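## Task

Holding one salad hand in each gripper and working them as a pair of tongs, pinch the beetroot cube between them and raise it out of the bowl, keep it pinched the whole way until it sits above the container, lower it into the container, and finally withdraw both salad hands and both arms so nothing touches it.

## Robot and tools

Robot: two arms, left_arm and right_arm, mounted on opposite sides of a table and facing each other. Each has six joints (waist, shoulder, elbow, wrist pitch, wrist yaw, wrist roll) plus a two-finger gripper. Each gripper holds one salad hand; the two salad hands are closed together like tongs on the food item. A mount counts as part of its arm. Loose objects may occasionally get a small external nudge.

Frame: one shared scene frame, origin at table centre, +z up, table surface at z = +0.020 m. left_arm's base is on the +y side, right_arm's on the -y side; the names do not refer to image sides. Gripper fingers point along the gripper's own +x and close along its y. The reported end_effector_position is the point between the pads, roughly 3-4 cm short of the fingertips, and may be somewhat off, especially at long reach.

Tool execute_actions, argument actions: a list containing at most one item. Empty list = just observe (pictures included). An action item is {"rows": [...], "steps": n} with n from 8 to 15 (default 15). Every row is exactly 14 numbers, always covering both arms: left_arm waist, shoulder, elbow, wrist pitch, wrist yaw, wrist roll, opening, then the same seven for right_arm. Joint values are absolute target angles in radians (not offsets), matching the Joint positions printout. One row is used per control step (1/30 s); if rows run out the final row is held. A wait item is {"steps": n} with n up to 300; it sends nothing new. Optional pictures: true adds camera images to a result.

Joint ranges (rad): waist -3.054..3.054, shoulder 0.000..3.142, elbow 0.000..2.356, wrist pitch -1.571..1.571, wrist yaw -1.571..1.571, wrist roll -3.142..3.142. True ends may differ by up to 0.010. A target beyond a range end by over 0.010 that is also further out than the current angle gets the whole call rejected (nothing sent). Targets past the real end are clipped there and reported with "joint sent to its limit", possibly for an earlier action still running; absence of that line proves nothing.

Opening: absolute value in -1..1, +1 fully open (pad gap 0.088 m). Empty fingers touch near -0.80; lower values add no travel. Fully closing takes at least about 0.5 s. To grip, command a value well under grip_measured (the measured opening on the same scale); a larger gap squeezes harder. Readings can carry a fixed per-gripper error of about 1 mm. Pad force tops out near 34 N; slamming closed can overshoot and even pop the fingers open, so close gradually.

Motion limits: each step, a joint's target is capped to stay near its measured angle (0.211 rad waist/shoulder/elbow, 0.213 wrist pitch, 0.267 wrist yaw, 0.228 wrist roll), and all of an arm's targets are pulled back if they would move its hand more than 70 mm from where it is. Big moves therefore need several calls. Friction may leave a joint short of its target, or ignore tiny changes; check Joint positions after each move.

Timing: the simulation runs on while you think. A result is captured 8 steps before its action ends; those remaining steps execute afterwards, before the next action. Arms continue toward the last row until they all settle or a step is HELD; then only a new action moves them further.

Result lines: per-arm state with end_effector_position (m), end_effector_quat_wxyz and velocities (m/s, rad/s); Joint positions/velocities per arm (six joints in rad and rad/s, then pad gap in m and m/s); grip_measured; "joint command not followed" means a clearance check altered or blocked joint targets on some steps while the rest of the row still applied; HELD marks steps where your row was wholly or partly not sent.

Faults: each arm's load limits (N m) are waist 18.2, shoulder 22.5, elbow 22.4, wrist pitch 5.92, wrist yaw 5.9, wrist roll 5.54, counting held weight. Hitting one freezes that arm for 10 s and drops the rest of the call. Holding loads warms motors: MOTOR HOT appears from 50 °C; at 95 °C an OVER-TEMPERATURE FAULT holds the arm, and if it has not cooled within 30-60 s the arm and its gripper lose power and go limp. Heat partly carries into the next task.

Tool zoom_image: camera (cam_high, cam_low, cam_left_wrist, cam_right_wrist; all 504x504) and region [x0, y0, x1, y1] in pixels from the top-left, at most 504 by 504; returns a sharper crop of that camera's latest image.

Tool finished_scene: scene = the current scene's number; ends and grades it irreversibly and reports the next task. The food must already be inside the container, released, with tools and arms clear.

Avoid: dropping the item or losing the squeeze before it is above the container, anything leaving the table, the arms colliding or pressing on each other, hard shoves, slams, and jerky high-effort motion; quicker, smooth completion is better.

Each tool is called as a command line: name --argument value for each argument, lists and objects as JSON in quotes; but a table of rows of numbers goes row by row, as --pt "numbers of a row", without its own name.

## Session

execute_actions --actions '[]'

zoom_image --camera "cam_high" --region '[80, 180, 420, 400]'

Scene clock: 0.00 s of 4567.00 s.
left_arm: end_effector_position=(+0.2536, +0.3001, +0.2059) grip_measured=+0.857 end_effector_quat_wxyz=(-0.577, +0.454, -0.515, -0.442) end_effector_velocity=(+0.001, -0.000, +0.002) end_effector_angular_velocity=(+0.000, -0.014, -0.009) | right_arm: end_effector_position=(-0.3368, -0.2728, +0.3475) grip_measured=+0.840 end_effector_quat_wxyz=(+0.223, -0.040, -0.299, +0.927) end_effector_velocity=(+0.000, -0.000, -0.003) end_effector_angular_velocity=(-0.016, -0.011, +0.005)
Joint positions: left_arm=[ 1.012  1.701  1.537 -1.362 -0.076 -1.931  0.081] | right_arm=[ 0.992  1.104  0.69   0.473 -0.124 -0.603  0.08 ]
Joint velocities: left_arm=[-0.002 -0.007 -0.002  0.007 -0.007  0.007 -0.   ] | right_arm=[-0.002 -0.002  0.002 -0.022 -0.007  0.007 -0.   ]
Motor temperatures (°C, as the motors report them): left_arm=[22 26 28 25 25 24] | right_arm=[24 26 26 27 23 25]
Heat: left arm: hottest elbow 28 °C (+0.0 °C/min); right arm: hottest wrist pitch 27 °C (+0.0 °C/min).

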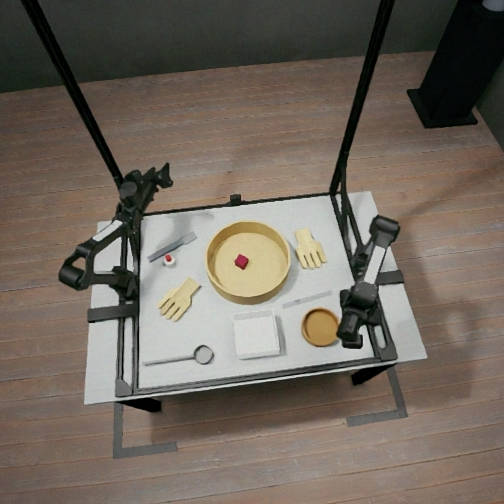

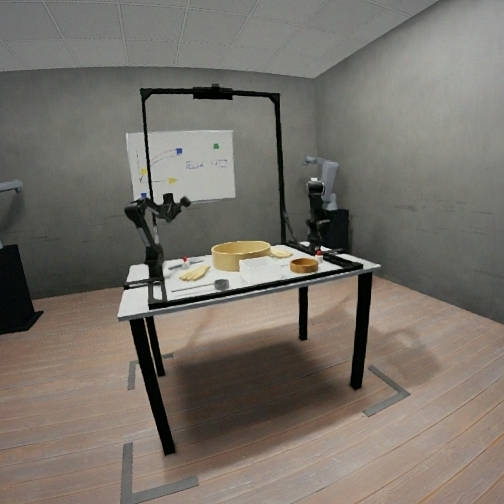

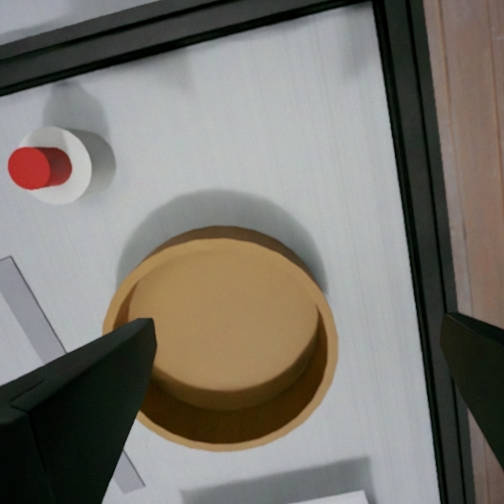

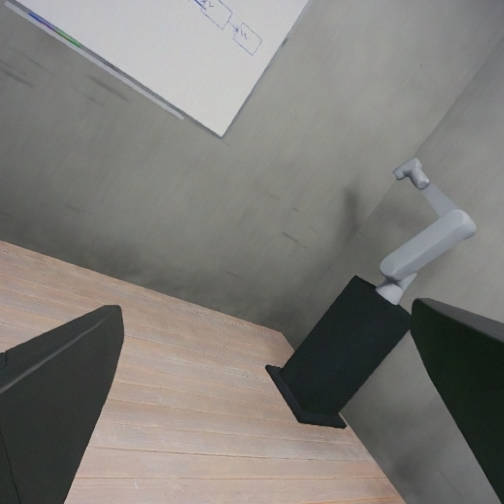

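Region (80, 180, 420, 400) of cam_high's 504x504 image, scaled by 1.482, with more detail than that image has; it fills the top 326 rows of this view, and the rest is white.

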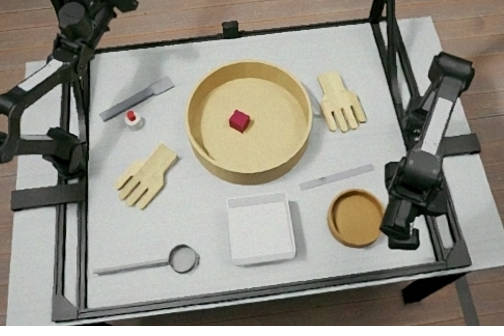

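execute_actions --actions '[{"rows":[[-0.675,1.5,1.3,-1.36,0,0.59,1,-0.082,1.4,1.25,-1.4,0,-0.71,1]]}]'

execute_actions --actions '[{"steps":38}]'

execute_actions --actions '[{"rows":[[-0.675,1.57,0.97,-0.97,0,0.59,1,-0.082,1.52,0.923,-0.974,0,-0.71,1]]}]'

execute_actions --actions '[{"steps":18}]' --pictures true

Scene clock: 0.93 s of 4567.00 s.
left_arm: end_effector_position=(+0.1689, +0.2646, +0.2024) grip_measured=+0.993 end_effector_quat_wxyz=(-0.656, +0.291, -0.637, -0.280) end_effector_velocity=(-0.354, -0.204, -0.003) end_effector_angular_velocity=(-0.047, +0.080, -2.830) | right_arm: end_effector_position=(-0.3194, -0.1799, +0.3206) grip_measured=+0.975 end_effector_quat_wxyz=(+0.308, -0.179, -0.280, +0.891) end_effector_velocity=(+0.175, +0.433, -0.130) end_effector_angular_velocity=(-0.492, -0.884, -1.171)
Joint positions: left_arm=[ 0.764  1.544  1.36  -1.363 -0.02  -1.638  0.088] | right_arm=[ 0.806  1.279  0.868  0.264 -0.048 -0.672  0.087]
Joint velocities: left_arm=[-1.399 -0.393 -0.393  0.007  0.125  1.429  0.01 ] | right_arm=[-0.979  0.759  0.862 -1.092  0.227 -0.227  0.011]
Motor temperatures (°C, as the motors report them): left_arm=[22 26 28 25 25 24] | right_arm=[24 26 26 27 23 25]
Heat: left arm: hottest elbow 28 °C (+0.0 °C/min); right arm: hottest wrist pitch 27 °C (+0.0 °C/min).
Steps of this call (steps 1 to 21: nothing new was sent; steps 22 to 28: the first 7 steps of this action). Readings (joint positions):
22: left_arm=[1.007 1.688 1.523 -1.352 -0.076 -1.909] | right_arm=[0.987 1.113 0.699 0.457 -0.123 -0.610]
23: left_arm=[0.983 1.663 1.489 -1.345 -0.069 -1.866] | right_arm=[0.962 1.133 0.724 0.425 -0.110 -0.625]
25: left_arm=[0.905 1.606 1.422 -1.363 -0.042 -1.784] | right_arm=[0.901 1.193 0.785 0.365 -0.075 -0.648]
28: the state above

Scene clock: 2.20 s of 4567.00 s.
left_arm: end_effector_position=(-0.1783, +0.2540, +0.1990) grip_measured=+1.000 end_effector_quat_wxyz=(+0.247, +0.660, +0.241, -0.668) end_effector_velocity=(-0.010, +0.015, -0.000) end_effector_angular_velocity=(+0.002, -0.036, -1.528) | right_arm: end_effector_position=(-0.0000, -0.2011, +0.2072) grip_measured=+1.000 end_effector_quat_wxyz=(+0.369, -0.608, +0.271, +0.649) end_effector_velocity=(-0.018, -0.257, -0.038) end_effector_angular_velocity=(-1.185, +0.094, +0.025)
Joint positions: left_arm=[-0.662  1.506  1.31  -1.361 -0.001  0.205  0.088] | right_arm=[-0.078  1.393  1.234 -1.263 -0.    -0.707  0.088]
Joint velocities: left_arm=[-0.071 -0.002 -0.002 -0.022 -0.007  1.458  0.   ] | right_arm=[-0.012 -0.002  0.002 -1.194 -0.007 -0.037  0.   ]
Motor temperatures (°C, as the motors report them): left_arm=[22 26 28 25 25 24] | right_arm=[24 26 27 27 23 25]
Heat: left arm: hottest elbow 28 °C (+0.0 °C/min); right arm: hottest elbow 27 °C (+0.0 °C/min).
Kept back: nothing.
Steps of this call (steps 1 to 8: the last 8 steps of your previous action; steps 9 to 38: the robot went on to your last target). Readings (joint positions):
1: left_arm=[0.718 1.533 1.348 -1.363 -0.016 -1.590] | right_arm=[0.772 1.302 0.897 0.227 -0.041 -0.678]
2: left_arm=[0.672 1.527 1.340 -1.363 -0.014 -1.542] | right_arm=[0.739 1.322 0.925 0.191 -0.034 -0.683]
4: left_arm=[0.583 1.519 1.327 -1.362 -0.010 -1.445] | right_arm=[0.671 1.349 0.983 0.122 -0.025 -0.690]
8: left_arm=[0.404 1.513 1.315 -1.361 -0.007 -1.252] | right_arm=[0.539 1.373 1.101 -0.012 -0.015 -0.699]
38: the state above

Scene clock: 2.43 s of 4567.00 s.
left_arm: end_effector_position=(-0.1801, +0.2555, +0.1225) grip_measured=+1.000 end_effector_quat_wxyz=(+0.137, +0.697, +0.142, -0.690) end_effector_velocity=(+0.055, +0.074, -0.270) end_effector_angular_velocity=(+0.320, -0.254, -0.669) | right_arm: end_effector_position=(-0.0001, -0.2043, +0.1278) grip_measured=+1.000 end_effector_quat_wxyz=(+0.334, -0.625, +0.307, +0.636) end_effector_velocity=(-0.014, -0.185, -0.330) end_effector_angular_velocity=(-0.937, +0.081, +0.000)
Joint positions: left_arm=[-0.671  1.559  1.054 -1.078 -0.001  0.503  0.088] | right_arm=[-0.079  1.496  1.015 -1.05  -0.    -0.708  0.088]
Joint velocities: left_arm=[-0.017  0.266 -0.852  0.711 -0.007  0.652  0.   ] | right_arm=[-0.007  0.379 -0.965  0.403 -0.007 -0.007  0.   ]
Motor temperatures (°C, as the motors report them): left_arm=[22 26 28 25 25 24] | right_arm=[24 26 27 27 23 25]
Heat: left arm: hottest elbow 28 °C (+0.0 °C/min); right arm: hottest elbow 27 °C (+0.0 °C/min).
Steps of this call (steps 1 to 7: the first 7 steps of this action). Readings (joint positions):
1: left_arm=[-0.664 1.507 1.293 -1.339 -0.001 0.254] | right_arm=[-0.078 1.399 1.221 -1.270 -0.000 -0.708]
2: left_arm=[-0.666 1.506 1.257 -1.279 -0.001 0.302] | right_arm=[-0.078 1.404 1.192 -1.212 -0.000 -0.708]
4: left_arm=[-0.669 1.522 1.173 -1.192 -0.001 0.399] | right_arm=[-0.078 1.442 1.131 -1.125 -0.000 -0.708]
7: the state above

Scene clock: 3.03 s of 4567.00 s.
left_arm: end_effector_position=(-0.1807, +0.2553, +0.1022) grip_measured=+1.000 end_effector_quat_wxyz=(+0.112, +0.697, +0.107, -0.700) end_effector_velocity=(+0.003, +0.003, -0.001) end_effector_angular_velocity=(+0.005, -0.013, +0.005) | right_arm: end_effector_position=(-0.0006, -0.2125, +0.1035) grip_measured=+1.000 end_effector_quat_wxyz=(+0.325, -0.628, +0.316, +0.632) end_effector_velocity=(-0.002, -0.007, -0.000) end_effector_angular_velocity=(-0.021, +0.009, -0.005)
Joint positions: left_arm=[-0.672  1.568  0.98  -0.973 -0.001  0.587  0.088] | right_arm=[-0.079  1.515  0.933 -0.976 -0.    -0.709  0.088]
Joint velocities: left_arm=[-0.002 -0.002 -0.007 -0.007 -0.007 -0.007  0.   ] | right_arm=[ 0.002 -0.007 -0.007 -0.022 -0.007  0.007  0.   ]
Motor temperatures (°C, as the motors report them): left_arm=[22 26 28 25 25 24] | right_arm=[24 26 27 27 23 25]
Heat: left arm: hottest elbow 28 °C (+0.0 °C/min); right arm: hottest elbow 27 °C (+0.0 °C/min).
Kept back: nothing.
Steps of this call (steps 1 to 8: the last 8 steps of your previous action; steps 9 to 18: the robot went on to your last target). Readings (joint positions):
1: left_arm=[-0.671 1.565 1.030 -1.056 -0.001 0.523] | right_arm=[-0.079 1.506 0.987 -1.037 -0.000 -0.708]
2: left_arm=[-0.671 1.568 1.014 -1.037 -0.001 0.538] | right_arm=[-0.079 1.512 0.967 -1.023 -0.000 -0.708]
4: left_arm=[-0.672 1.568 0.999 -1.010 -0.001 0.559] | right_arm=[-0.079 1.515 0.949 -1.003 -0.000 -0.709]
8: left_arm=[-0.672 1.568 0.988 -0.985 -0.001 0.578] | right_arm=[-0.079 1.515 0.943 -0.984 -0.000 -0.709]
18: the state above

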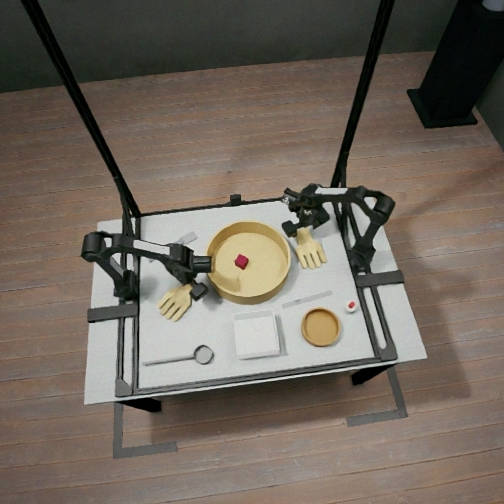

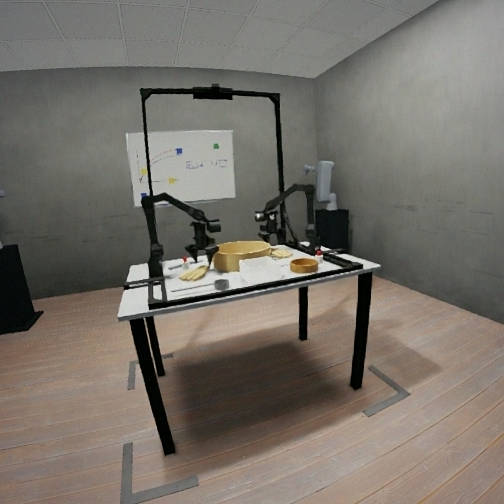

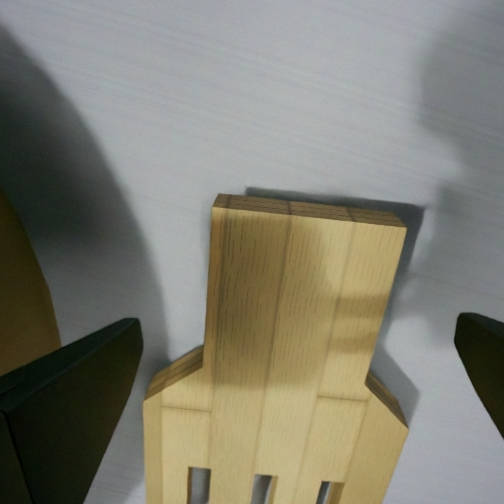

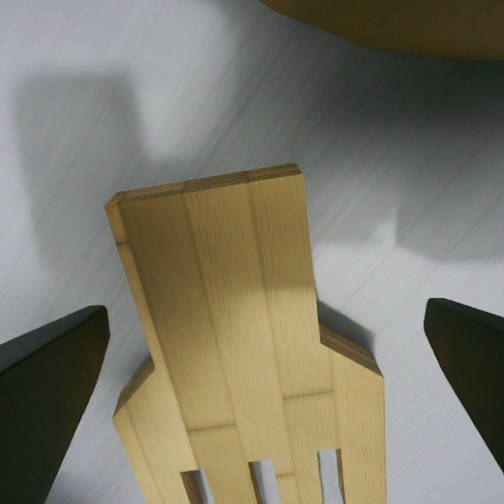

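execute_actions --actions '[{"rows":[[-0.638,1.54,0.94,-0.97,0,0.73,1,-0.06,1.475,0.885,-0.98,0,-0.86,1],[-0.638,1.54,0.94,-0.97,0,0.73,1,-0.06,1.475,0.885,-0.98,0,-0.86,1],[-0.638,1.54,0.94,-0.97,0,0.73,1,-0.06,1.475,0.885,-0.98,0,-0.86,1],[-0.638,1.54,0.94,-0.97,0,0.73,1,-0.06,1.475,0.885,-0.98,0,-0.86,1],[-0.638,1.54,0.94,-0.97,0,0.73,1,-0.06,1.475,0.885,-0.98,0,-0.86,1],[-0.638,1.54,0.94,-0.97,0,0.73,1,-0.06,1.475,0.885,-0.98,0,-0.86,1],[-0.638,1.625,0.822,-0.779,0,0.73,1,-0.06,1.565,0.761,-0.778,0,-0.86,1]]}]'

execute_actions --actions '[{"steps":20}]' --pictures true

Scene clock: 3.97 s of 4567.00 s.
left_arm: end_effector_position=(-0.1718, +0.2557, +0.0973) grip_measured=+1.000 end_effector_quat_wxyz=(+0.080, +0.701, +0.076, -0.704) end_effector_velocity=(-0.046, -0.084, -0.172) end_effector_angular_velocity=(-0.519, +0.362, -0.156) | right_arm: end_effector_position=(-0.0045, -0.2214, +0.0971) grip_measured=+1.000 end_effector_quat_wxyz=(+0.278, -0.650, +0.275, +0.651) end_effector_velocity=(+0.004, +0.136, -0.176) end_effector_angular_velocity=(+0.845, -0.064, +0.239)
Joint positions: left_arm=[-0.646  1.554  0.945 -0.953 -0.001  0.704  0.088] | right_arm=[-0.066  1.496  0.889 -0.959 -0.    -0.832  0.088]
Joint velocities: left_arm=[ 0.042  0.09  -0.647  1.37  -0.022  0.198  0.   ] | right_arm=[ 0.027  0.076 -0.681  1.604  0.007 -0.212  0.   ]
Motor temperatures (°C, as the motors report them): left_arm=[22 27 28 25 25 24] | right_arm=[24 26 27 27 23 25]
Heat: left arm: hottest elbow 28 °C (+0.0 °C/min); right arm: hottest elbow 27 °C (+0.0 °C/min).
Steps of this call (steps 1 to 15: the robot went on to your last target; steps 16 to 21: nothing new was sent; steps 22 to 28: the first 7 steps of this action). Readings (joint positions):
22: left_arm=[-0.671 1.567 0.977 -0.971 -0.001 0.604] | right_arm=[-0.079 1.514 0.930 -0.974 -0.000 -0.727]
23: left_arm=[-0.666 1.564 0.972 -0.968 -0.001 0.636] | right_arm=[-0.076 1.510 0.924 -0.972 -0.000 -0.760]
25: left_arm=[-0.655 1.556 0.961 -0.968 -0.001 0.674] | right_arm=[-0.071 1.501 0.910 -0.978 -0.000 -0.801]
28: the state above

Scene clock: 4.63 s of 4567.00 s.
left_arm: end_effector_position=(-0.1720, +0.2500, +0.0693) grip_measured=+1.000 end_effector_quat_wxyz=(+0.090, +0.698, +0.053, -0.708) end_effector_velocity=(+0.003, +0.001, -0.000) end_effector_angular_velocity=(+0.001, -0.010, +0.010) | right_arm: end_effector_position=(-0.0054, -0.2251, +0.0577) grip_measured=+1.000 end_effector_quat_wxyz=(+0.269, -0.654, +0.267, +0.655) end_effector_velocity=(-0.001, -0.005, -0.000) end_effector_angular_velocity=(-0.021, +0.009, +0.020)
Joint positions: left_arm=[-0.647  1.587  0.854 -0.789 -0.025  0.721  0.088] | right_arm=[-0.063  1.556  0.772 -0.782 -0.    -0.857  0.088]
Joint velocities: left_arm=[ 0.002 -0.002 -0.002 -0.007 -0.007 -0.007  0.   ] | right_arm=[-0.002 -0.002 -0.002 -0.022 -0.007 -0.022  0.   ]
Motor temperatures (°C, as the motors report them): left_arm=[22 27 28 25 25 24] | right_arm=[24 26 27 27 23 25]
Heat: left arm: hottest elbow 28 °C (+0.0 °C/min); right arm: hottest elbow 27 °C (+0.0 °C/min).
Kept back: nothing.
Steps of this call (steps 1 to 8: the last 8 steps of your previous action; steps 9 to 20: the robot went on to your last target). Readings (joint positions):
1: left_arm=[-0.644 1.556 0.923 -0.902 -0.001 0.710] | right_arm=[-0.065 1.499 0.867 -0.905 -0.000 -0.838]
2: left_arm=[-0.644 1.567 0.904 -0.871 -0.001 0.714] | right_arm=[-0.065 1.510 0.848 -0.872 -0.000 -0.842]
4: left_arm=[-0.649 1.588 0.873 -0.844 -0.017 0.721] | right_arm=[-0.064 1.536 0.811 -0.839 -0.000 -0.848]
8: left_arm=[-0.647 1.587 0.860 -0.802 -0.022 0.721] | right_arm=[-0.063 1.555 0.776 -0.802 -0.000 -0.854]
20: the state above

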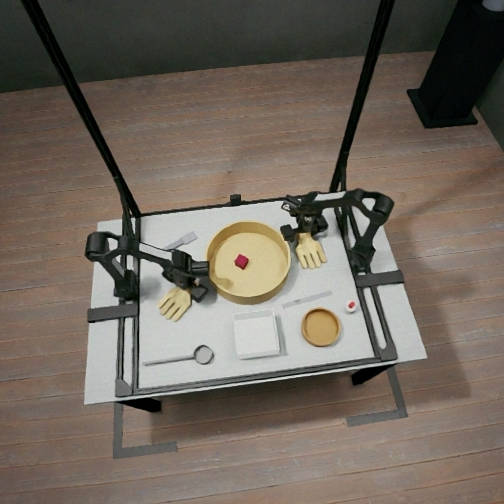

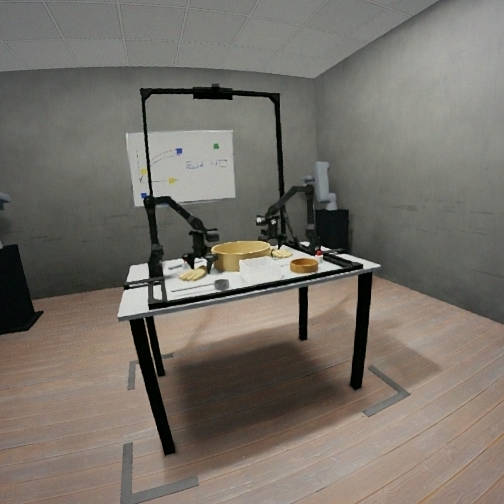

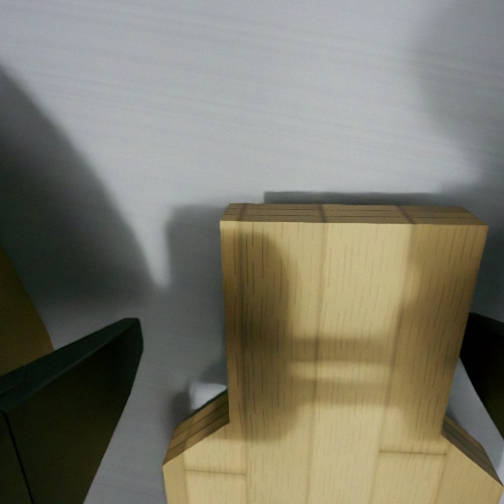

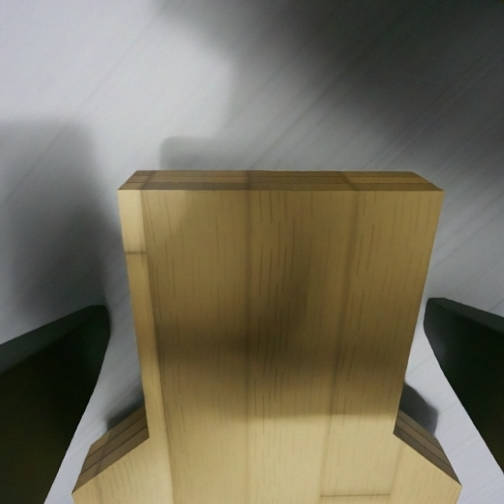

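execute_actions --actions '[{"rows":[[-0.675,1.575,0.87,-0.87,0,0.7,1,-0.06,1.565,0.761,-0.778,0,-0.86,0.6],[-0.675,1.575,0.87,-0.87,0,0.7,1,-0.06,1.565,0.761,-0.778,0,-0.86,0.6],[-0.675,1.575,0.87,-0.87,0,0.7,1,-0.06,1.565,0.761,-0.778,0,-0.86,0.6],[-0.675,1.575,0.87,-0.87,0,0.7,1,-0.06,1.565,0.761,-0.778,0,-0.86,0.5],[-0.675,1.575,0.87,-0.87,0,0.7,0.7,-0.06,1.565,0.761,-0.778,0,-0.86,0.4],[-0.675,1.575,0.87,-0.87,0,0.7,0.7,-0.06,1.565,0.761,-0.778,0,-0.86,0.3],[-0.675,1.575,0.87,-0.87,0,0.7,0.7,-0.06,1.565,0.761,-0.778,0,-0.86,0.2],[-0.675,1.575,0.87,-0.87,0,0.7,0.7,-0.06,1.565,0.761,-0.778,0,-0.86,0],[-0.675,1.6,0.84,-0.82,0,0.7,0.7,-0.06,1.565,0.761,-0.778,0,-0.86,-1],[-0.675,1.6,0.84,-0.82,0,0.7,0.7,-0.06,1.565,0.761,-0.778,0,-0.86,-1],[-0.675,1.62,0.818,-0.779,0,0.7,0.7,-0.06,1.565,0.761,-0.778,0,-0.86,-1]]}]'

execute_actions --actions '[{"steps":20}]' --pictures true

Scene clock: 7.07 s of 4567.00 s.
left_arm: end_effector_position=(-0.1724, +0.2629, +0.0732) grip_measured=+0.863 end_effector_quat_wxyz=(+0.071, +0.704, +0.068, -0.703) end_effector_velocity=(+0.003, +0.030, +0.003) end_effector_angular_velocity=(+0.082, -0.074, -0.020) | right_arm: end_effector_position=(-0.0046, -0.2242, +0.0575) grip_measured=+0.516 end_effector_quat_wxyz=(+0.270, -0.656, +0.264, +0.654) end_effector_velocity=(-0.003, +0.002, -0.001) end_effector_angular_velocity=(+0.004, +0.022, +0.020)
Joint positions: left_arm=[-0.667  1.58   0.866 -0.855 -0.004  0.707  0.081] | right_arm=[-0.062  1.557  0.771 -0.777  0.005 -0.859  0.064]
Joint velocities: left_arm=[-0.071 -0.012  0.002 -0.125 -0.007 -0.051 -0.07 ] | right_arm=[-0.002  0.007  0.002  0.007 -0.022 -0.022 -0.127]
Motor temperatures (°C, as the motors report them): left_arm=[22 27 28 25 25 24] | right_arm=[24 26 27 27 23 25]
Heat: left arm: hottest elbow 28 °C (+0.0 °C/min); right arm: hottest elbow 27 °C (+0.0 °C/min).
Steps of this call (steps 1 to 15: the robot went on to your last target; steps 16 to 66: nothing new was sent; steps 67 to 73: the first 7 steps of this action). Readings (joint positions):
67: left_arm=[-0.648 1.584 0.855 -0.788 -0.026 0.721] | right_arm=[-0.063 1.557 0.771 -0.780 0.001 -0.857]
68: left_arm=[-0.649 1.583 0.859 -0.797 -0.025 0.720] | right_arm=[-0.063 1.557 0.771 -0.778 0.003 -0.857]
70: left_arm=[-0.656 1.581 0.865 -0.827 -0.016 0.714] | right_arm=[-0.063 1.557 0.771 -0.778 0.003 -0.858]
73: the state above

Scene clock: 7.73 s of 4567.00 s.
left_arm: end_effector_position=(-0.1736, +0.2635, +0.0579) grip_measured=+0.701 end_effector_quat_wxyz=(+0.072, +0.703, +0.067, -0.704) end_effector_velocity=(+0.004, +0.004, -0.003) end_effector_angular_velocity=(+0.013, -0.019, +0.005) | right_arm: end_effector_position=(-0.0047, -0.2243, +0.0574) grip_measured=+0.397 end_effector_quat_wxyz=(+0.270, -0.656, +0.263, +0.654) end_effector_velocity=(+0.001, -0.006, -0.000) end_effector_angular_velocity=(-0.022, -0.006, +0.005)
Joint positions: left_arm=[-0.672  1.61   0.827 -0.783 -0.004  0.702  0.073] | right_arm=[-0.062  1.557  0.771 -0.777  0.005 -0.859  0.058]
Joint velocities: left_arm=[-0.002  0.002 -0.012 -0.007 -0.007 -0.007 -0.001] | right_arm=[-0.002 -0.002 -0.002 -0.022  0.007 -0.007 -0.   ]
Motor temperatures (°C, as the motors report them): left_arm=[22 27 28 25 25 24] | right_arm=[24 26 27 27 23 25]
Heat: left arm: hottest elbow 28 °C (+0.0 °C/min); right arm: hottest elbow 27 °C (+0.0 °C/min).
Kept back: nothing.
Steps of this call (steps 1 to 8: the last 8 steps of your previous action; steps 9 to 20: the robot went on to your last target). Readings (joint positions):
1: left_arm=[-0.669 1.580 0.866 -0.856 -0.004 0.706] | right_arm=[-0.062 1.557 0.771 -0.778 0.004 -0.859]
2: left_arm=[-0.669 1.580 0.866 -0.856 -0.004 0.705] | right_arm=[-0.062 1.557 0.771 -0.777 0.005 -0.859]
4: left_arm=[-0.671 1.583 0.859 -0.838 -0.004 0.704] | right_arm=[-0.062 1.557 0.771 -0.777 0.005 -0.859]
8: left_arm=[-0.671 1.602 0.837 -0.801 -0.004 0.703] | right_arm=[-0.062 1.557 0.771 -0.777 0.005 -0.859]
20: the state above

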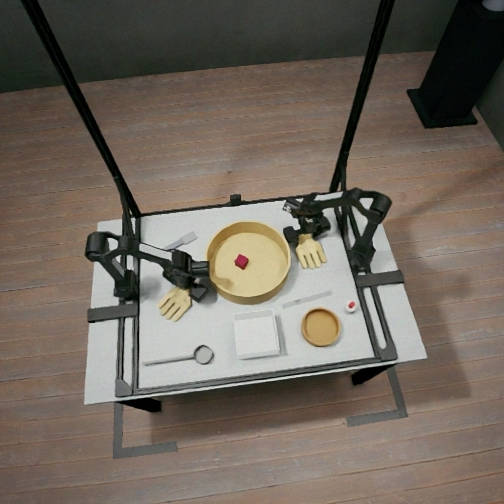

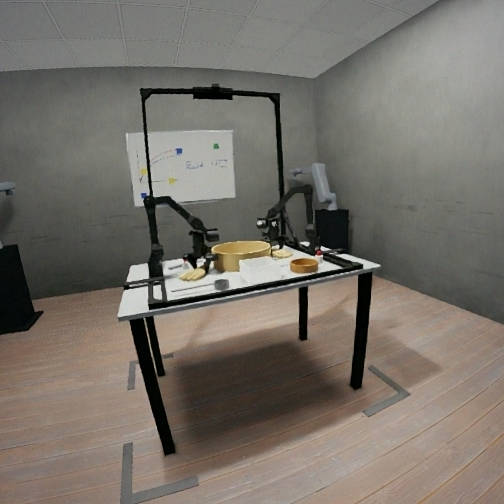

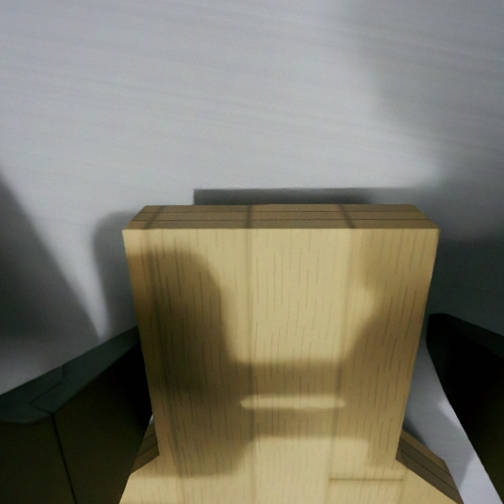

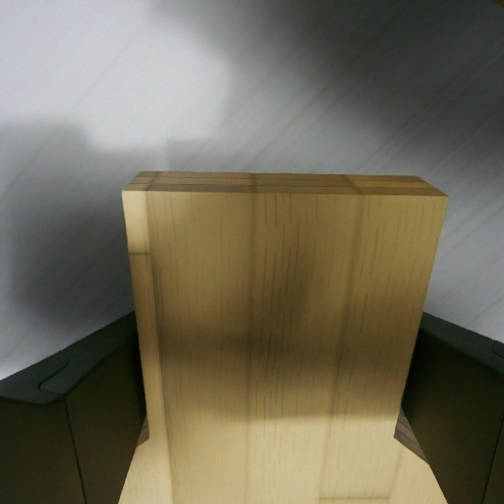

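execute_actions --actions '[{"steps":12,"rows":[[-0.675,1.62,0.818,-0.779,0,0.7,0.5,-0.06,1.565,0.761,-0.778,0,-0.86,-1],[-0.675,1.62,0.818,-0.779,0,0.7,0.4,-0.06,1.565,0.761,-0.778,0,-0.86,-1],[-0.675,1.62,0.818,-0.779,0,0.7,0.3,-0.06,1.565,0.761,-0.778,0,-0.86,-1],[-0.675,1.62,0.818,-0.779,0,0.7,0.1,-0.06,1.565,0.761,-0.778,0,-0.86,-1],[-0.675,1.62,0.818,-0.779,0,0.7,-1,-0.06,1.565,0.761,-0.778,0,-0.86,-1]]}]'

execute_actions --actions '[{"rows":[[-0.675,1.1,1.2,-1.2,0,0.7,-1,-0.06,1.1,1.2,-1.2,0,-0.86,-1]]}]'

execute_actions --actions '[{"rows":[[-0.12,0.95,1.2,-0.5,0,0,-1,0.12,0.95,1.2,-0.5,0,0,-1]]}]'

execute_actions --actions '[{"rows":[[-0.12,1.0,0.9,0.15,0,0,-1,0.12,1.0,0.9,0.15,0,0,-1]]}]'

execute_actions --actions '[{"rows":[[-0.12,1.2,0.62,0.6,0,0,-1,0.12,1.2,0.62,0.6,0,0,-1]]}]'

execute_actions --actions '[{"rows":[[-0.12,1.4,0.44,0.9,0,0,-1,0.12,1.4,0.44,0.9,0,0,-1]]}]'

execute_actions --actions '[{"rows":[[-0.12,1.33,0.38,0.75,0,0,-1,0.12,1.33,0.38,0.75,0,0,-1]],"steps":10}]'

execute_actions --actions '[{"rows":[[-0.12,1.1,0.4,0.32,0,0,-1,0.12,1.1,0.4,0.32,0,0,-1]]}]'

execute_actions --actions '[{"rows":[[-0.12,0.8,0.46,-0.24,0,0,-1,0.12,0.92,0.46,-0.05,0,0,-1]]}]'

execute_actions --actions '[{"steps":18}]' --pictures true

zoom_image --camera "cam_low" --region '[160, 180, 320, 290]'

zoom_image --camera "cam_high" --region '[185, 200, 315, 330]'

Scene clock: 8.87 s of 4567.00 s.
left_arm: end_effector_position=(-0.1739, +0.2631, +0.0577) grip_measured=+0.480 end_effector_quat_wxyz=(+0.072, +0.703, +0.067, -0.704) end_effector_velocity=(-0.001, -0.002, +0.001) end_effector_angular_velocity=(-0.014, +0.002, +0.020) | right_arm: end_effector_position=(-0.0048, -0.2243, +0.0574) grip_measured=+0.396 end_effector_quat_wxyz=(+0.270, -0.656, +0.263, +0.654) end_effector_velocity=(+0.002, -0.002, -0.000) end_effector_angular_velocity=(-0.008, -0.007, -0.010)
Joint positions: left_arm=[-0.672  1.61   0.827 -0.78  -0.004  0.702  0.063] | right_arm=[-0.062  1.557  0.771 -0.777  0.005 -0.859  0.058]
Joint velocities: left_arm=[-0.002 -0.002  0.002  0.007 -0.007 -0.022 -0.146] | right_arm=[-0.002 -0.002 -0.002 -0.007  0.007  0.007 -0.   ]
Motor temperatures (°C, as the motors report them): left_arm=[22 27 28 25 25 24] | right_arm=[24 26 27 27 24 25]
Heat: left arm: hottest elbow 28 °C (+0.0 °C/min); right arm: hottest elbow 27 °C (+0.0 °C/min).
Steps of this call (steps 1 to 15: the robot went on to your last target; steps 16 to 30: nothing new was sent; steps 31 to 34: the first 4 steps of this action). Readings (joint positions):
31: left_arm=[-0.672 1.610 0.827 -0.782 -0.004 0.702] | right_arm=[-0.062 1.557 0.771 -0.777 0.005 -0.859]
32: left_arm=[-0.672 1.610 0.827 -0.782 -0.004 0.702] | right_arm=[-0.062 1.557 0.771 -0.777 0.005 -0.859]
34: the state above

Scene clock: 9.37 s of 4567.00 s.
left_arm: end_effector_position=(-0.1856, +0.2485, +0.1382) grip_measured=+0.426 end_effector_quat_wxyz=(+0.109, +0.665, +0.030, -0.738) end_effector_velocity=(-0.030, -0.035, +0.450) end_effector_angular_velocity=(-0.685, +0.555, +0.004) | right_arm: end_effector_position=(-0.0042, -0.2103, +0.1329) grip_measured=+0.396 end_effector_quat_wxyz=(+0.311, -0.640, +0.221, +0.667) end_effector_velocity=(+0.002, +0.046, +0.429) end_effector_angular_velocity=(+0.856, -0.047, +0.006)
Joint positions: left_arm=[-0.672  1.444  1.002 -0.978 -0.003  0.702  0.06 ] | right_arm=[-0.062  1.389  0.937 -0.986  0.003 -0.859  0.058]
Joint velocities: left_arm=[-0.002 -0.901  0.926 -0.945  0.007 -0.007 -0.   ] | right_arm=[-0.002 -0.906  0.911 -0.96  -0.007 -0.007 -0.   ]
Motor temperatures (°C, as the motors report them): left_arm=[22 27 29 25 25 24] | right_arm=[24 26 27 27 24 25]
Heat: left arm: hottest elbow 29 °C (+6.4 °C/min); right arm: hottest elbow 27 °C (+0.0 °C/min).
Steps of this call (steps 1 to 8: the last 8 steps of your previous action; steps 9 to 15: the first 7 steps of this action). Readings (joint positions):
9: left_arm=[-0.672 1.602 0.836 -0.790 -0.003 0.702] | right_arm=[-0.062 1.549 0.780 -0.789 0.004 -0.859]
10: left_arm=[-0.672 1.589 0.856 -0.835 -0.003 0.702] | right_arm=[-0.062 1.534 0.797 -0.835 0.003 -0.859]
12: left_arm=[-0.672 1.536 0.906 -0.894 -0.003 0.702] | right_arm=[-0.062 1.479 0.843 -0.898 0.003 -0.859]
15: the state above

Scene clock: 9.87 s of 4567.00 s.
left_arm: end_effector_position=(-0.1339, +0.2123, +0.3232) grip_measured=+0.425 end_effector_quat_wxyz=(+0.427, +0.399, +0.023, -0.811) end_effector_velocity=(+0.268, -0.246, +0.329) end_effector_angular_velocity=(-1.131, +1.640, +2.207) | right_arm: end_effector_position=(-0.0419, -0.1875, +0.3206) grip_measured=+0.396 end_effector_quat_wxyz=(+0.533, -0.431, +0.037, +0.727) end_effector_velocity=(-0.097, +0.122, +0.382) end_effector_angular_velocity=(+1.833, +1.246, -0.651)
Joint positions: left_arm=[-0.431  1.002  1.186 -0.914  0.006  0.424  0.06 ] | right_arm=[ 0.082  0.999  1.172 -0.902  0.001 -0.574  0.058]
Joint velocities: left_arm=[ 1.267 -0.413  0.056  1.253 -0.022 -1.385 -0.001] | right_arm=[ 0.315 -0.422  0.134  1.37  -0.007  1.458 -0.   ]
Motor temperatures (°C, as the motors report them): left_arm=[22 27 29 25 25 24] | right_arm=[24 26 27 27 24 25]
Heat: left arm: hottest elbow 29 °C (+6.1 °C/min); right arm: hottest elbow 27 °C (+0.0 °C/min).
Steps of this call (steps 1 to 8: the last 8 steps of your previous action; steps 9 to 15: the first 7 steps of this action). Readings (joint positions):
9: left_arm=[-0.663 1.141 1.174 -1.154 0.004 0.681] | right_arm=[-0.054 1.136 1.150 -1.152 0.008 -0.838]
10: left_arm=[-0.632 1.110 1.175 -1.116 0.009 0.638] | right_arm=[-0.028 1.107 1.152 -1.112 0.009 -0.799]
12: left_arm=[-0.554 1.059 1.179 -1.033 0.007 0.557] | right_arm=[0.029 1.057 1.159 -1.034 0.003 -0.716]
15: the state above

Scene clock: 10.37 s of 4567.00 s.
left_arm: end_effector_position=(-0.0627, +0.1299, +0.3462) grip_measured=+0.425 end_effector_quat_wxyz=(+0.650, +0.126, +0.101, -0.743) end_effector_velocity=(-0.002, -0.142, -0.228) end_effector_angular_velocity=(-0.004, +0.103, +0.088) | right_arm: end_effector_position=(-0.0581, -0.1291, +0.3464) grip_measured=+0.395 end_effector_quat_wxyz=(+0.655, -0.129, +0.094, +0.738) end_effector_velocity=(-0.017, +0.133, -0.228) end_effector_angular_velocity=(+0.002, +0.220, -0.062)
Joint positions: left_arm=[-0.129  0.996  0.961 -0.289  0.001  0.015  0.06 ] | right_arm=[ 0.116  0.996  0.959 -0.283  0.002 -0.031  0.058]
Joint velocities: left_arm=[ 0.046  0.364 -0.784  1.165 -0.007 -0.11  -0.   ] | right_arm=[ 0.002  0.335 -0.803  1.165 -0.007  0.227 -0.   ]
Motor temperatures (°C, as the motors report them): left_arm=[22 27 29 25 25 24] | right_arm=[24 26 27 27 24 25]
Heat: left arm: hottest elbow 29 °C (+5.8 °C/min); right arm: hottest elbow 27 °C (+0.0 °C/min).
Steps of this call (steps 1 to 8: the last 8 steps of your previous action; steps 9 to 15: the first 7 steps of this action). Readings (joint positions):
9: left_arm=[-0.153 0.963 1.178 -0.552 0.000 0.066] | right_arm=[0.114 0.964 1.169 -0.546 0.002 -0.144]
10: left_arm=[-0.146 0.959 1.145 -0.489 0.000 0.051] | right_arm=[0.114 0.962 1.138 -0.485 0.002 -0.110]
12: left_arm=[-0.137 0.962 1.069 -0.406 0.000 0.031] | right_arm=[0.115 0.966 1.065 -0.401 0.002 -0.066]
15: the state above

Scene clock: 10.87 s of 4567.00 s.
left_arm: end_effector_position=(-0.0660, +0.0877, +0.3242) grip_measured=+0.425 end_effector_quat_wxyz=(+0.661, +0.041, +0.034, -0.749) end_effector_velocity=(-0.011, -0.101, -0.502) end_effector_angular_velocity=(+0.525, -0.073, +0.009) | right_arm: end_effector_position=(-0.0633, -0.0867, +0.3230) grip_measured=+0.395 end_effector_quat_wxyz=(+0.664, -0.042, +0.034, +0.746) end_effector_velocity=(-0.011, +0.094, -0.509) end_effector_angular_velocity=(-0.561, -0.058, +0.004)
Joint positions: left_arm=[-0.124  1.123  0.752  0.264  0.001  0.003  0.06 ] | right_arm=[ 0.117  1.126  0.749  0.269  0.002 -0.004  0.058]
Joint velocities: left_arm=[ 0.002  0.74  -1.145  1.355 -0.007  0.007 -0.   ] | right_arm=[-0.002  0.725 -1.15   1.311 -0.007  0.007 -0.   ]
Motor temperatures (°C, as the motors report them): left_arm=[22 27 29 25 25 24] | right_arm=[24 26 27 27 24 25]
Heat: left arm: hottest elbow 29 °C (+5.5 °C/min); right arm: hottest elbow 27 °C (+0.0 °C/min).
Steps of this call (steps 1 to 8: the last 8 steps of your previous action; steps 9 to 15: the first 7 steps of this action). Readings (joint positions):
9: left_arm=[-0.124 1.010 0.902 0.080 0.001 0.003] | right_arm=[0.117 1.013 0.898 0.082 0.002 -0.005]
10: left_arm=[-0.124 1.018 0.888 0.119 0.001 0.003] | right_arm=[0.117 1.023 0.885 0.120 0.002 -0.005]
12: left_arm=[-0.124 1.051 0.849 0.169 0.001 0.003] | right_arm=[0.117 1.056 0.847 0.172 0.002 -0.005]
15: the state above

Scene clock: 11.37 s of 4567.00 s.
left_arm: end_effector_position=(-0.0673, +0.0755, +0.2318) grip_measured=+0.424 end_effector_quat_wxyz=(+0.661, +0.035, +0.029, -0.749) end_effector_velocity=(+0.009, +0.035, -0.362) end_effector_angular_velocity=(+0.635, -0.058, +0.026) | right_arm: end_effector_position=(-0.0646, -0.0754, +0.2299) grip_measured=+0.395 end_effector_quat_wxyz=(+0.664, -0.036, +0.030, +0.746) end_effector_velocity=(+0.005, -0.047, -0.363) end_effector_angular_velocity=(-0.652, -0.083, +0.006)
Joint positions: left_arm=[-0.123  1.357  0.485  0.781  0.001  0.002  0.06 ] | right_arm=[ 0.117  1.361  0.482  0.785  0.002 -0.003  0.058]
Joint velocities: left_arm=[ 0.002  0.647 -0.628  0.637 -0.022 -0.022 -0.   ] | right_arm=[-0.002  0.598 -0.652  0.593 -0.007 -0.007 -0.   ]
Motor temperatures (°C, as the motors report them): left_arm=[22 27 29 26 25 24] | right_arm=[24 26 27 27 24 25]
Heat: left arm: hottest elbow 29 °C (+5.3 °C/min); right arm: hottest elbow 27 °C (+0.0 °C/min).
Steps of this call (steps 1 to 8: the last 8 steps of your previous action; steps 9 to 15: the first 7 steps of this action). Readings (joint positions):
9: left_arm=[-0.123 1.206 0.624 0.573 0.001 0.002] | right_arm=[0.117 1.209 0.620 0.578 0.002 -0.003]
10: left_arm=[-0.123 1.221 0.609 0.619 0.001 0.002] | right_arm=[0.117 1.225 0.606 0.623 0.002 -0.003]
12: left_arm=[-0.123 1.270 0.565 0.686 0.001 0.002] | right_arm=[0.117 1.277 0.563 0.692 0.002 -0.003]
15: the state above

Scene clock: 11.70 s of 4567.00 s.
left_arm: end_effector_position=(-0.0666, +0.0812, +0.2177) grip_measured=+0.424 end_effector_quat_wxyz=(+0.661, +0.037, +0.031, -0.749) end_effector_velocity=(+0.013, +0.102, -0.157) end_effector_angular_velocity=(+0.704, -0.095, +0.004) | right_arm: end_effector_position=(-0.0640, -0.0810, +0.2153) grip_measured=+0.395 end_effector_quat_wxyz=(+0.664, -0.040, +0.034, +0.746) end_effector_velocity=(+0.011, -0.093, -0.160) end_effector_angular_velocity=(-0.720, -0.091, +0.006)
Joint positions: left_arm=[-0.123  1.378  0.436  0.845  0.001  0.002  0.06 ] | right_arm=[ 0.117  1.381  0.434  0.842  0.002 -0.003  0.058]
Joint velocities: left_arm=[-0.002 -0.393 -0.305 -0.799 -0.007  0.007 -0.   ] | right_arm=[-0.002 -0.344 -0.271 -0.799 -0.007 -0.007  0.   ]
Motor temperatures (°C, as the motors report them): left_arm=[22 27 29 26 25 24] | right_arm=[24 27 27 27 24 25]
Heat: left arm: hottest elbow 29 °C (+5.1 °C/min); right arm: hottest shoulder 27 °C (+0.0 °C/min).
Steps of this call (steps 1 to 8: the last 8 steps of your previous action; steps 9 to 10: the first 2 steps of this action). Readings (joint positions):
9: left_arm=[-0.123 1.390 0.443 0.874 0.001 0.002] | right_arm=[0.117 1.391 0.440 0.872 0.002 -0.003]
10: the state above

Scene clock: 12.20 s of 4567.00 s.
left_arm: end_effector_position=(-0.0618, +0.1193, +0.2013) grip_measured=+0.424 end_effector_quat_wxyz=(+0.656, +0.104, +0.091, -0.742) end_effector_velocity=(+0.007, +0.088, -0.114) end_effector_angular_velocity=(+0.774, -0.086, -0.012) | right_arm: end_effector_position=(-0.0599, -0.1203, +0.1967) grip_measured=+0.396 end_effector_quat_wxyz=(+0.657, -0.109, +0.095, +0.740) end_effector_velocity=(+0.008, -0.072, -0.065) end_effector_angular_velocity=(-0.558, -0.084, -0.016)
Joint positions: left_arm=[-0.123  1.14   0.397  0.467  0.001  0.002  0.06 ] | right_arm=[ 0.118  1.144  0.391  0.462 -0.    -0.002  0.058]
Joint velocities: left_arm=[-0.007 -0.383  0.032 -1.194  0.007 -0.007 -0.   ] | right_arm=[ 0.017 -0.374  0.051 -0.989  0.037 -0.007  0.002]
Motor temperatures (°C, as the motors report them): left_arm=[22 27 29 26 25 24] | right_arm=[24 27 27 28 24 25]
Heat: left arm: hottest elbow 29 °C (+4.9 °C/min); right arm: hottest wrist pitch 28 °C (+4.9 °C/min).
Steps of this call (steps 1 to 8: the last 8 steps of your previous action; steps 9 to 15: the first 7 steps of this action). Readings (joint positions):
9: left_arm=[-0.123 1.330 0.387 0.736 0.001 0.002] | right_arm=[0.117 1.332 0.386 0.728 0.002 -0.003]
10: left_arm=[-0.123 1.292 0.389 0.675 0.001 0.002] | right_arm=[0.117 1.293 0.386 0.667 0.002 -0.003]
12: left_arm=[-0.123 1.212 0.387 0.591 0.001 0.002] | right_arm=[0.117 1.214 0.384 0.582 0.002 -0.003]
15: the state above

Scene clock: 12.70 s of 4567.00 s.
left_arm: end_effector_position=(-0.0579, +0.1592, +0.2200) grip_measured=+0.421 end_effector_quat_wxyz=(+0.649, +0.137, +0.124, -0.738) end_effector_velocity=(+0.017, +0.125, +0.035) end_effector_angular_velocity=(+0.346, -0.044, +0.016) | right_arm: end_effector_position=(-0.0586, -0.1521, +0.1976) grip_measured=+0.390 end_effector_quat_wxyz=(+0.643, -0.164, +0.145, +0.733) end_effector_velocity=(+0.006, -0.062, +0.002) end_effector_angular_velocity=(-0.280, -0.064, +0.025)
Joint positions: left_arm=[-0.123  0.867  0.448  0.047  0.006 -0.003  0.06 ] | right_arm=[ 0.122  0.955  0.446  0.067 -0.008 -0.002  0.058]
Joint velocities: left_arm=[-0.007 -0.691  0.212 -1.253 -0.022 -0.007  0.   ] | right_arm=[ 0.002 -0.295  0.129 -0.711 -0.007 -0.037 -0.001]
Motor temperatures (°C, as the motors report them): left_arm=[22 27 29 26 25 24] | right_arm=[24 27 27 28 24 25]
Heat: left arm: hottest elbow 29 °C (+4.7 °C/min); right arm: hottest wrist pitch 28 °C (+4.7 °C/min).
Steps of this call (steps 1 to 8: the last 8 steps of your previous action; steps 9 to 15: the first 7 steps of this action). Readings (joint positions):
9: left_arm=[-0.123 1.097 0.402 0.317 0.002 0.000] | right_arm=[0.118 1.096 0.399 0.316 0.006 -0.000]
10: left_arm=[-0.123 1.061 0.410 0.255 0.004 -0.000] | right_arm=[0.118 1.064 0.407 0.255 0.006 0.000]
12: left_arm=[-0.123 0.971 0.422 0.171 0.007 -0.003] | right_arm=[0.119 1.004 0.420 0.174 -0.004 0.000]
15: the state above

Scene clock: 13.30 s of 4567.00 s.
left_arm: end_effector_position=(-0.0550, +0.1875, +0.1919) grip_measured=+0.417 end_effector_quat_wxyz=(+0.633, +0.207, +0.182, -0.724) end_effector_velocity=(+0.001, +0.004, -0.004) end_effector_angular_velocity=(+0.027, -0.001, +0.008) | right_arm: end_effector_position=(-0.0571, -0.1599, +0.1972) grip_measured=+0.388 end_effector_quat_wxyz=(+0.642, -0.180, +0.158, +0.729) end_effector_velocity=(-0.000, -0.002, -0.002) end_effector_angular_velocity=(-0.018, +0.008, +0.001)
Joint positions: left_arm=[-0.124  0.801  0.464 -0.222  0.008  0.003  0.059] | right_arm=[ 0.122  0.921  0.465 -0.027 -0.004 -0.003  0.058]
Joint velocities: left_arm=[-0.002 -0.007  0.002 -0.037 -0.007 -0.007 -0.   ] | right_arm=[-0.002 -0.002  0.002 -0.022 -0.007  0.007 -0.   ]
Motor temperatures (°C, as the motors report them): left_arm=[22 27 29 26 25 24] | right_arm=[24 27 27 28 24 25]
Heat: left arm: hottest elbow 29 °C (+4.5 °C/min); right arm: hottest wrist pitch 28 °C (+4.5 °C/min).
Kept back: nothing.
Steps of this call (steps 1 to 8: the last 8 steps of your previous action; steps 9 to 18: the robot went on to your last target). Readings (joint positions):
1: left_arm=[-0.123 0.848 0.454 0.005 0.006 -0.002] | right_arm=[0.122 0.947 0.450 0.046 -0.008 -0.003]
2: left_arm=[-0.123 0.835 0.457 -0.036 0.008 -0.002] | right_arm=[0.122 0.941 0.453 0.028 -0.007 -0.004]
4: left_arm=[-0.124 0.821 0.459 -0.116 0.008 0.002] | right_arm=[0.122 0.932 0.458 0.005 -0.006 -0.005]
8: left_arm=[-0.124 0.807 0.463 -0.182 0.009 0.004] | right_arm=[0.122 0.925 0.462 -0.016 -0.005 -0.005]
18: the state above

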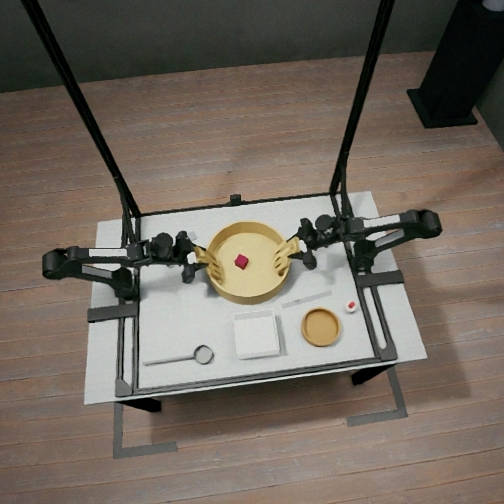

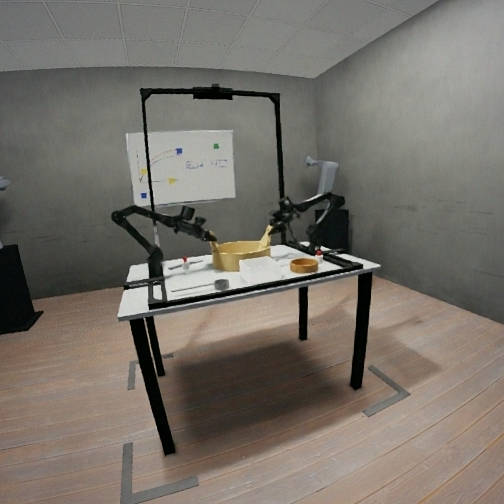

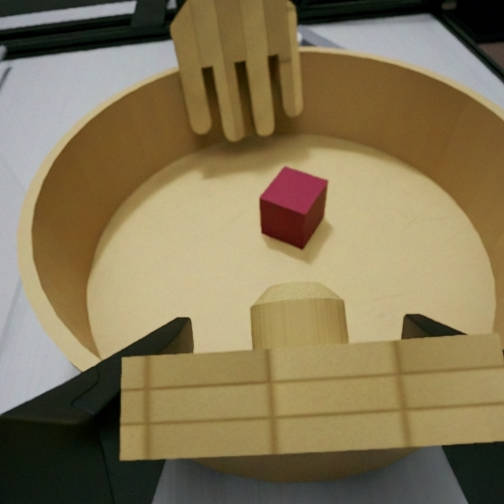

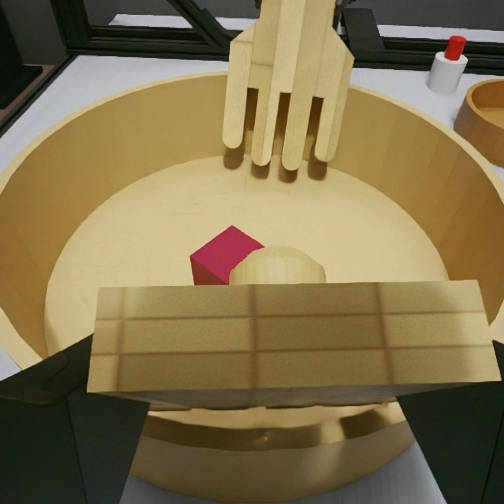

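Region (160, 180, 320, 290) of cam_low's 504x504 image, scaled by 3.150, with more detail than that image has; it fills the top 346 rows of this view, and the rest is white.

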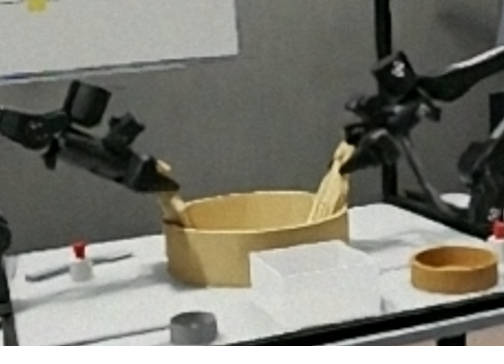

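Region (185, 200, 315, 330) of cam_high's 504x504 image, scaled by 3.877, with more detail than that image has.

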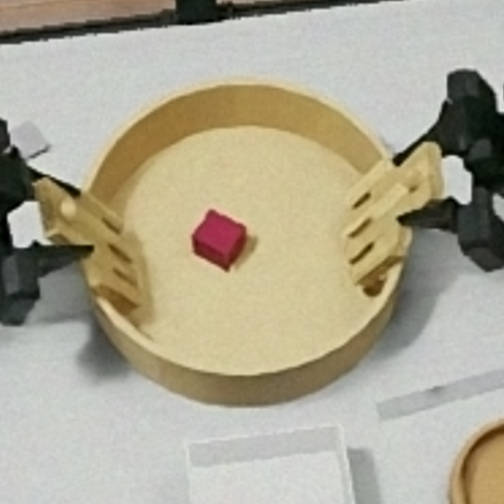

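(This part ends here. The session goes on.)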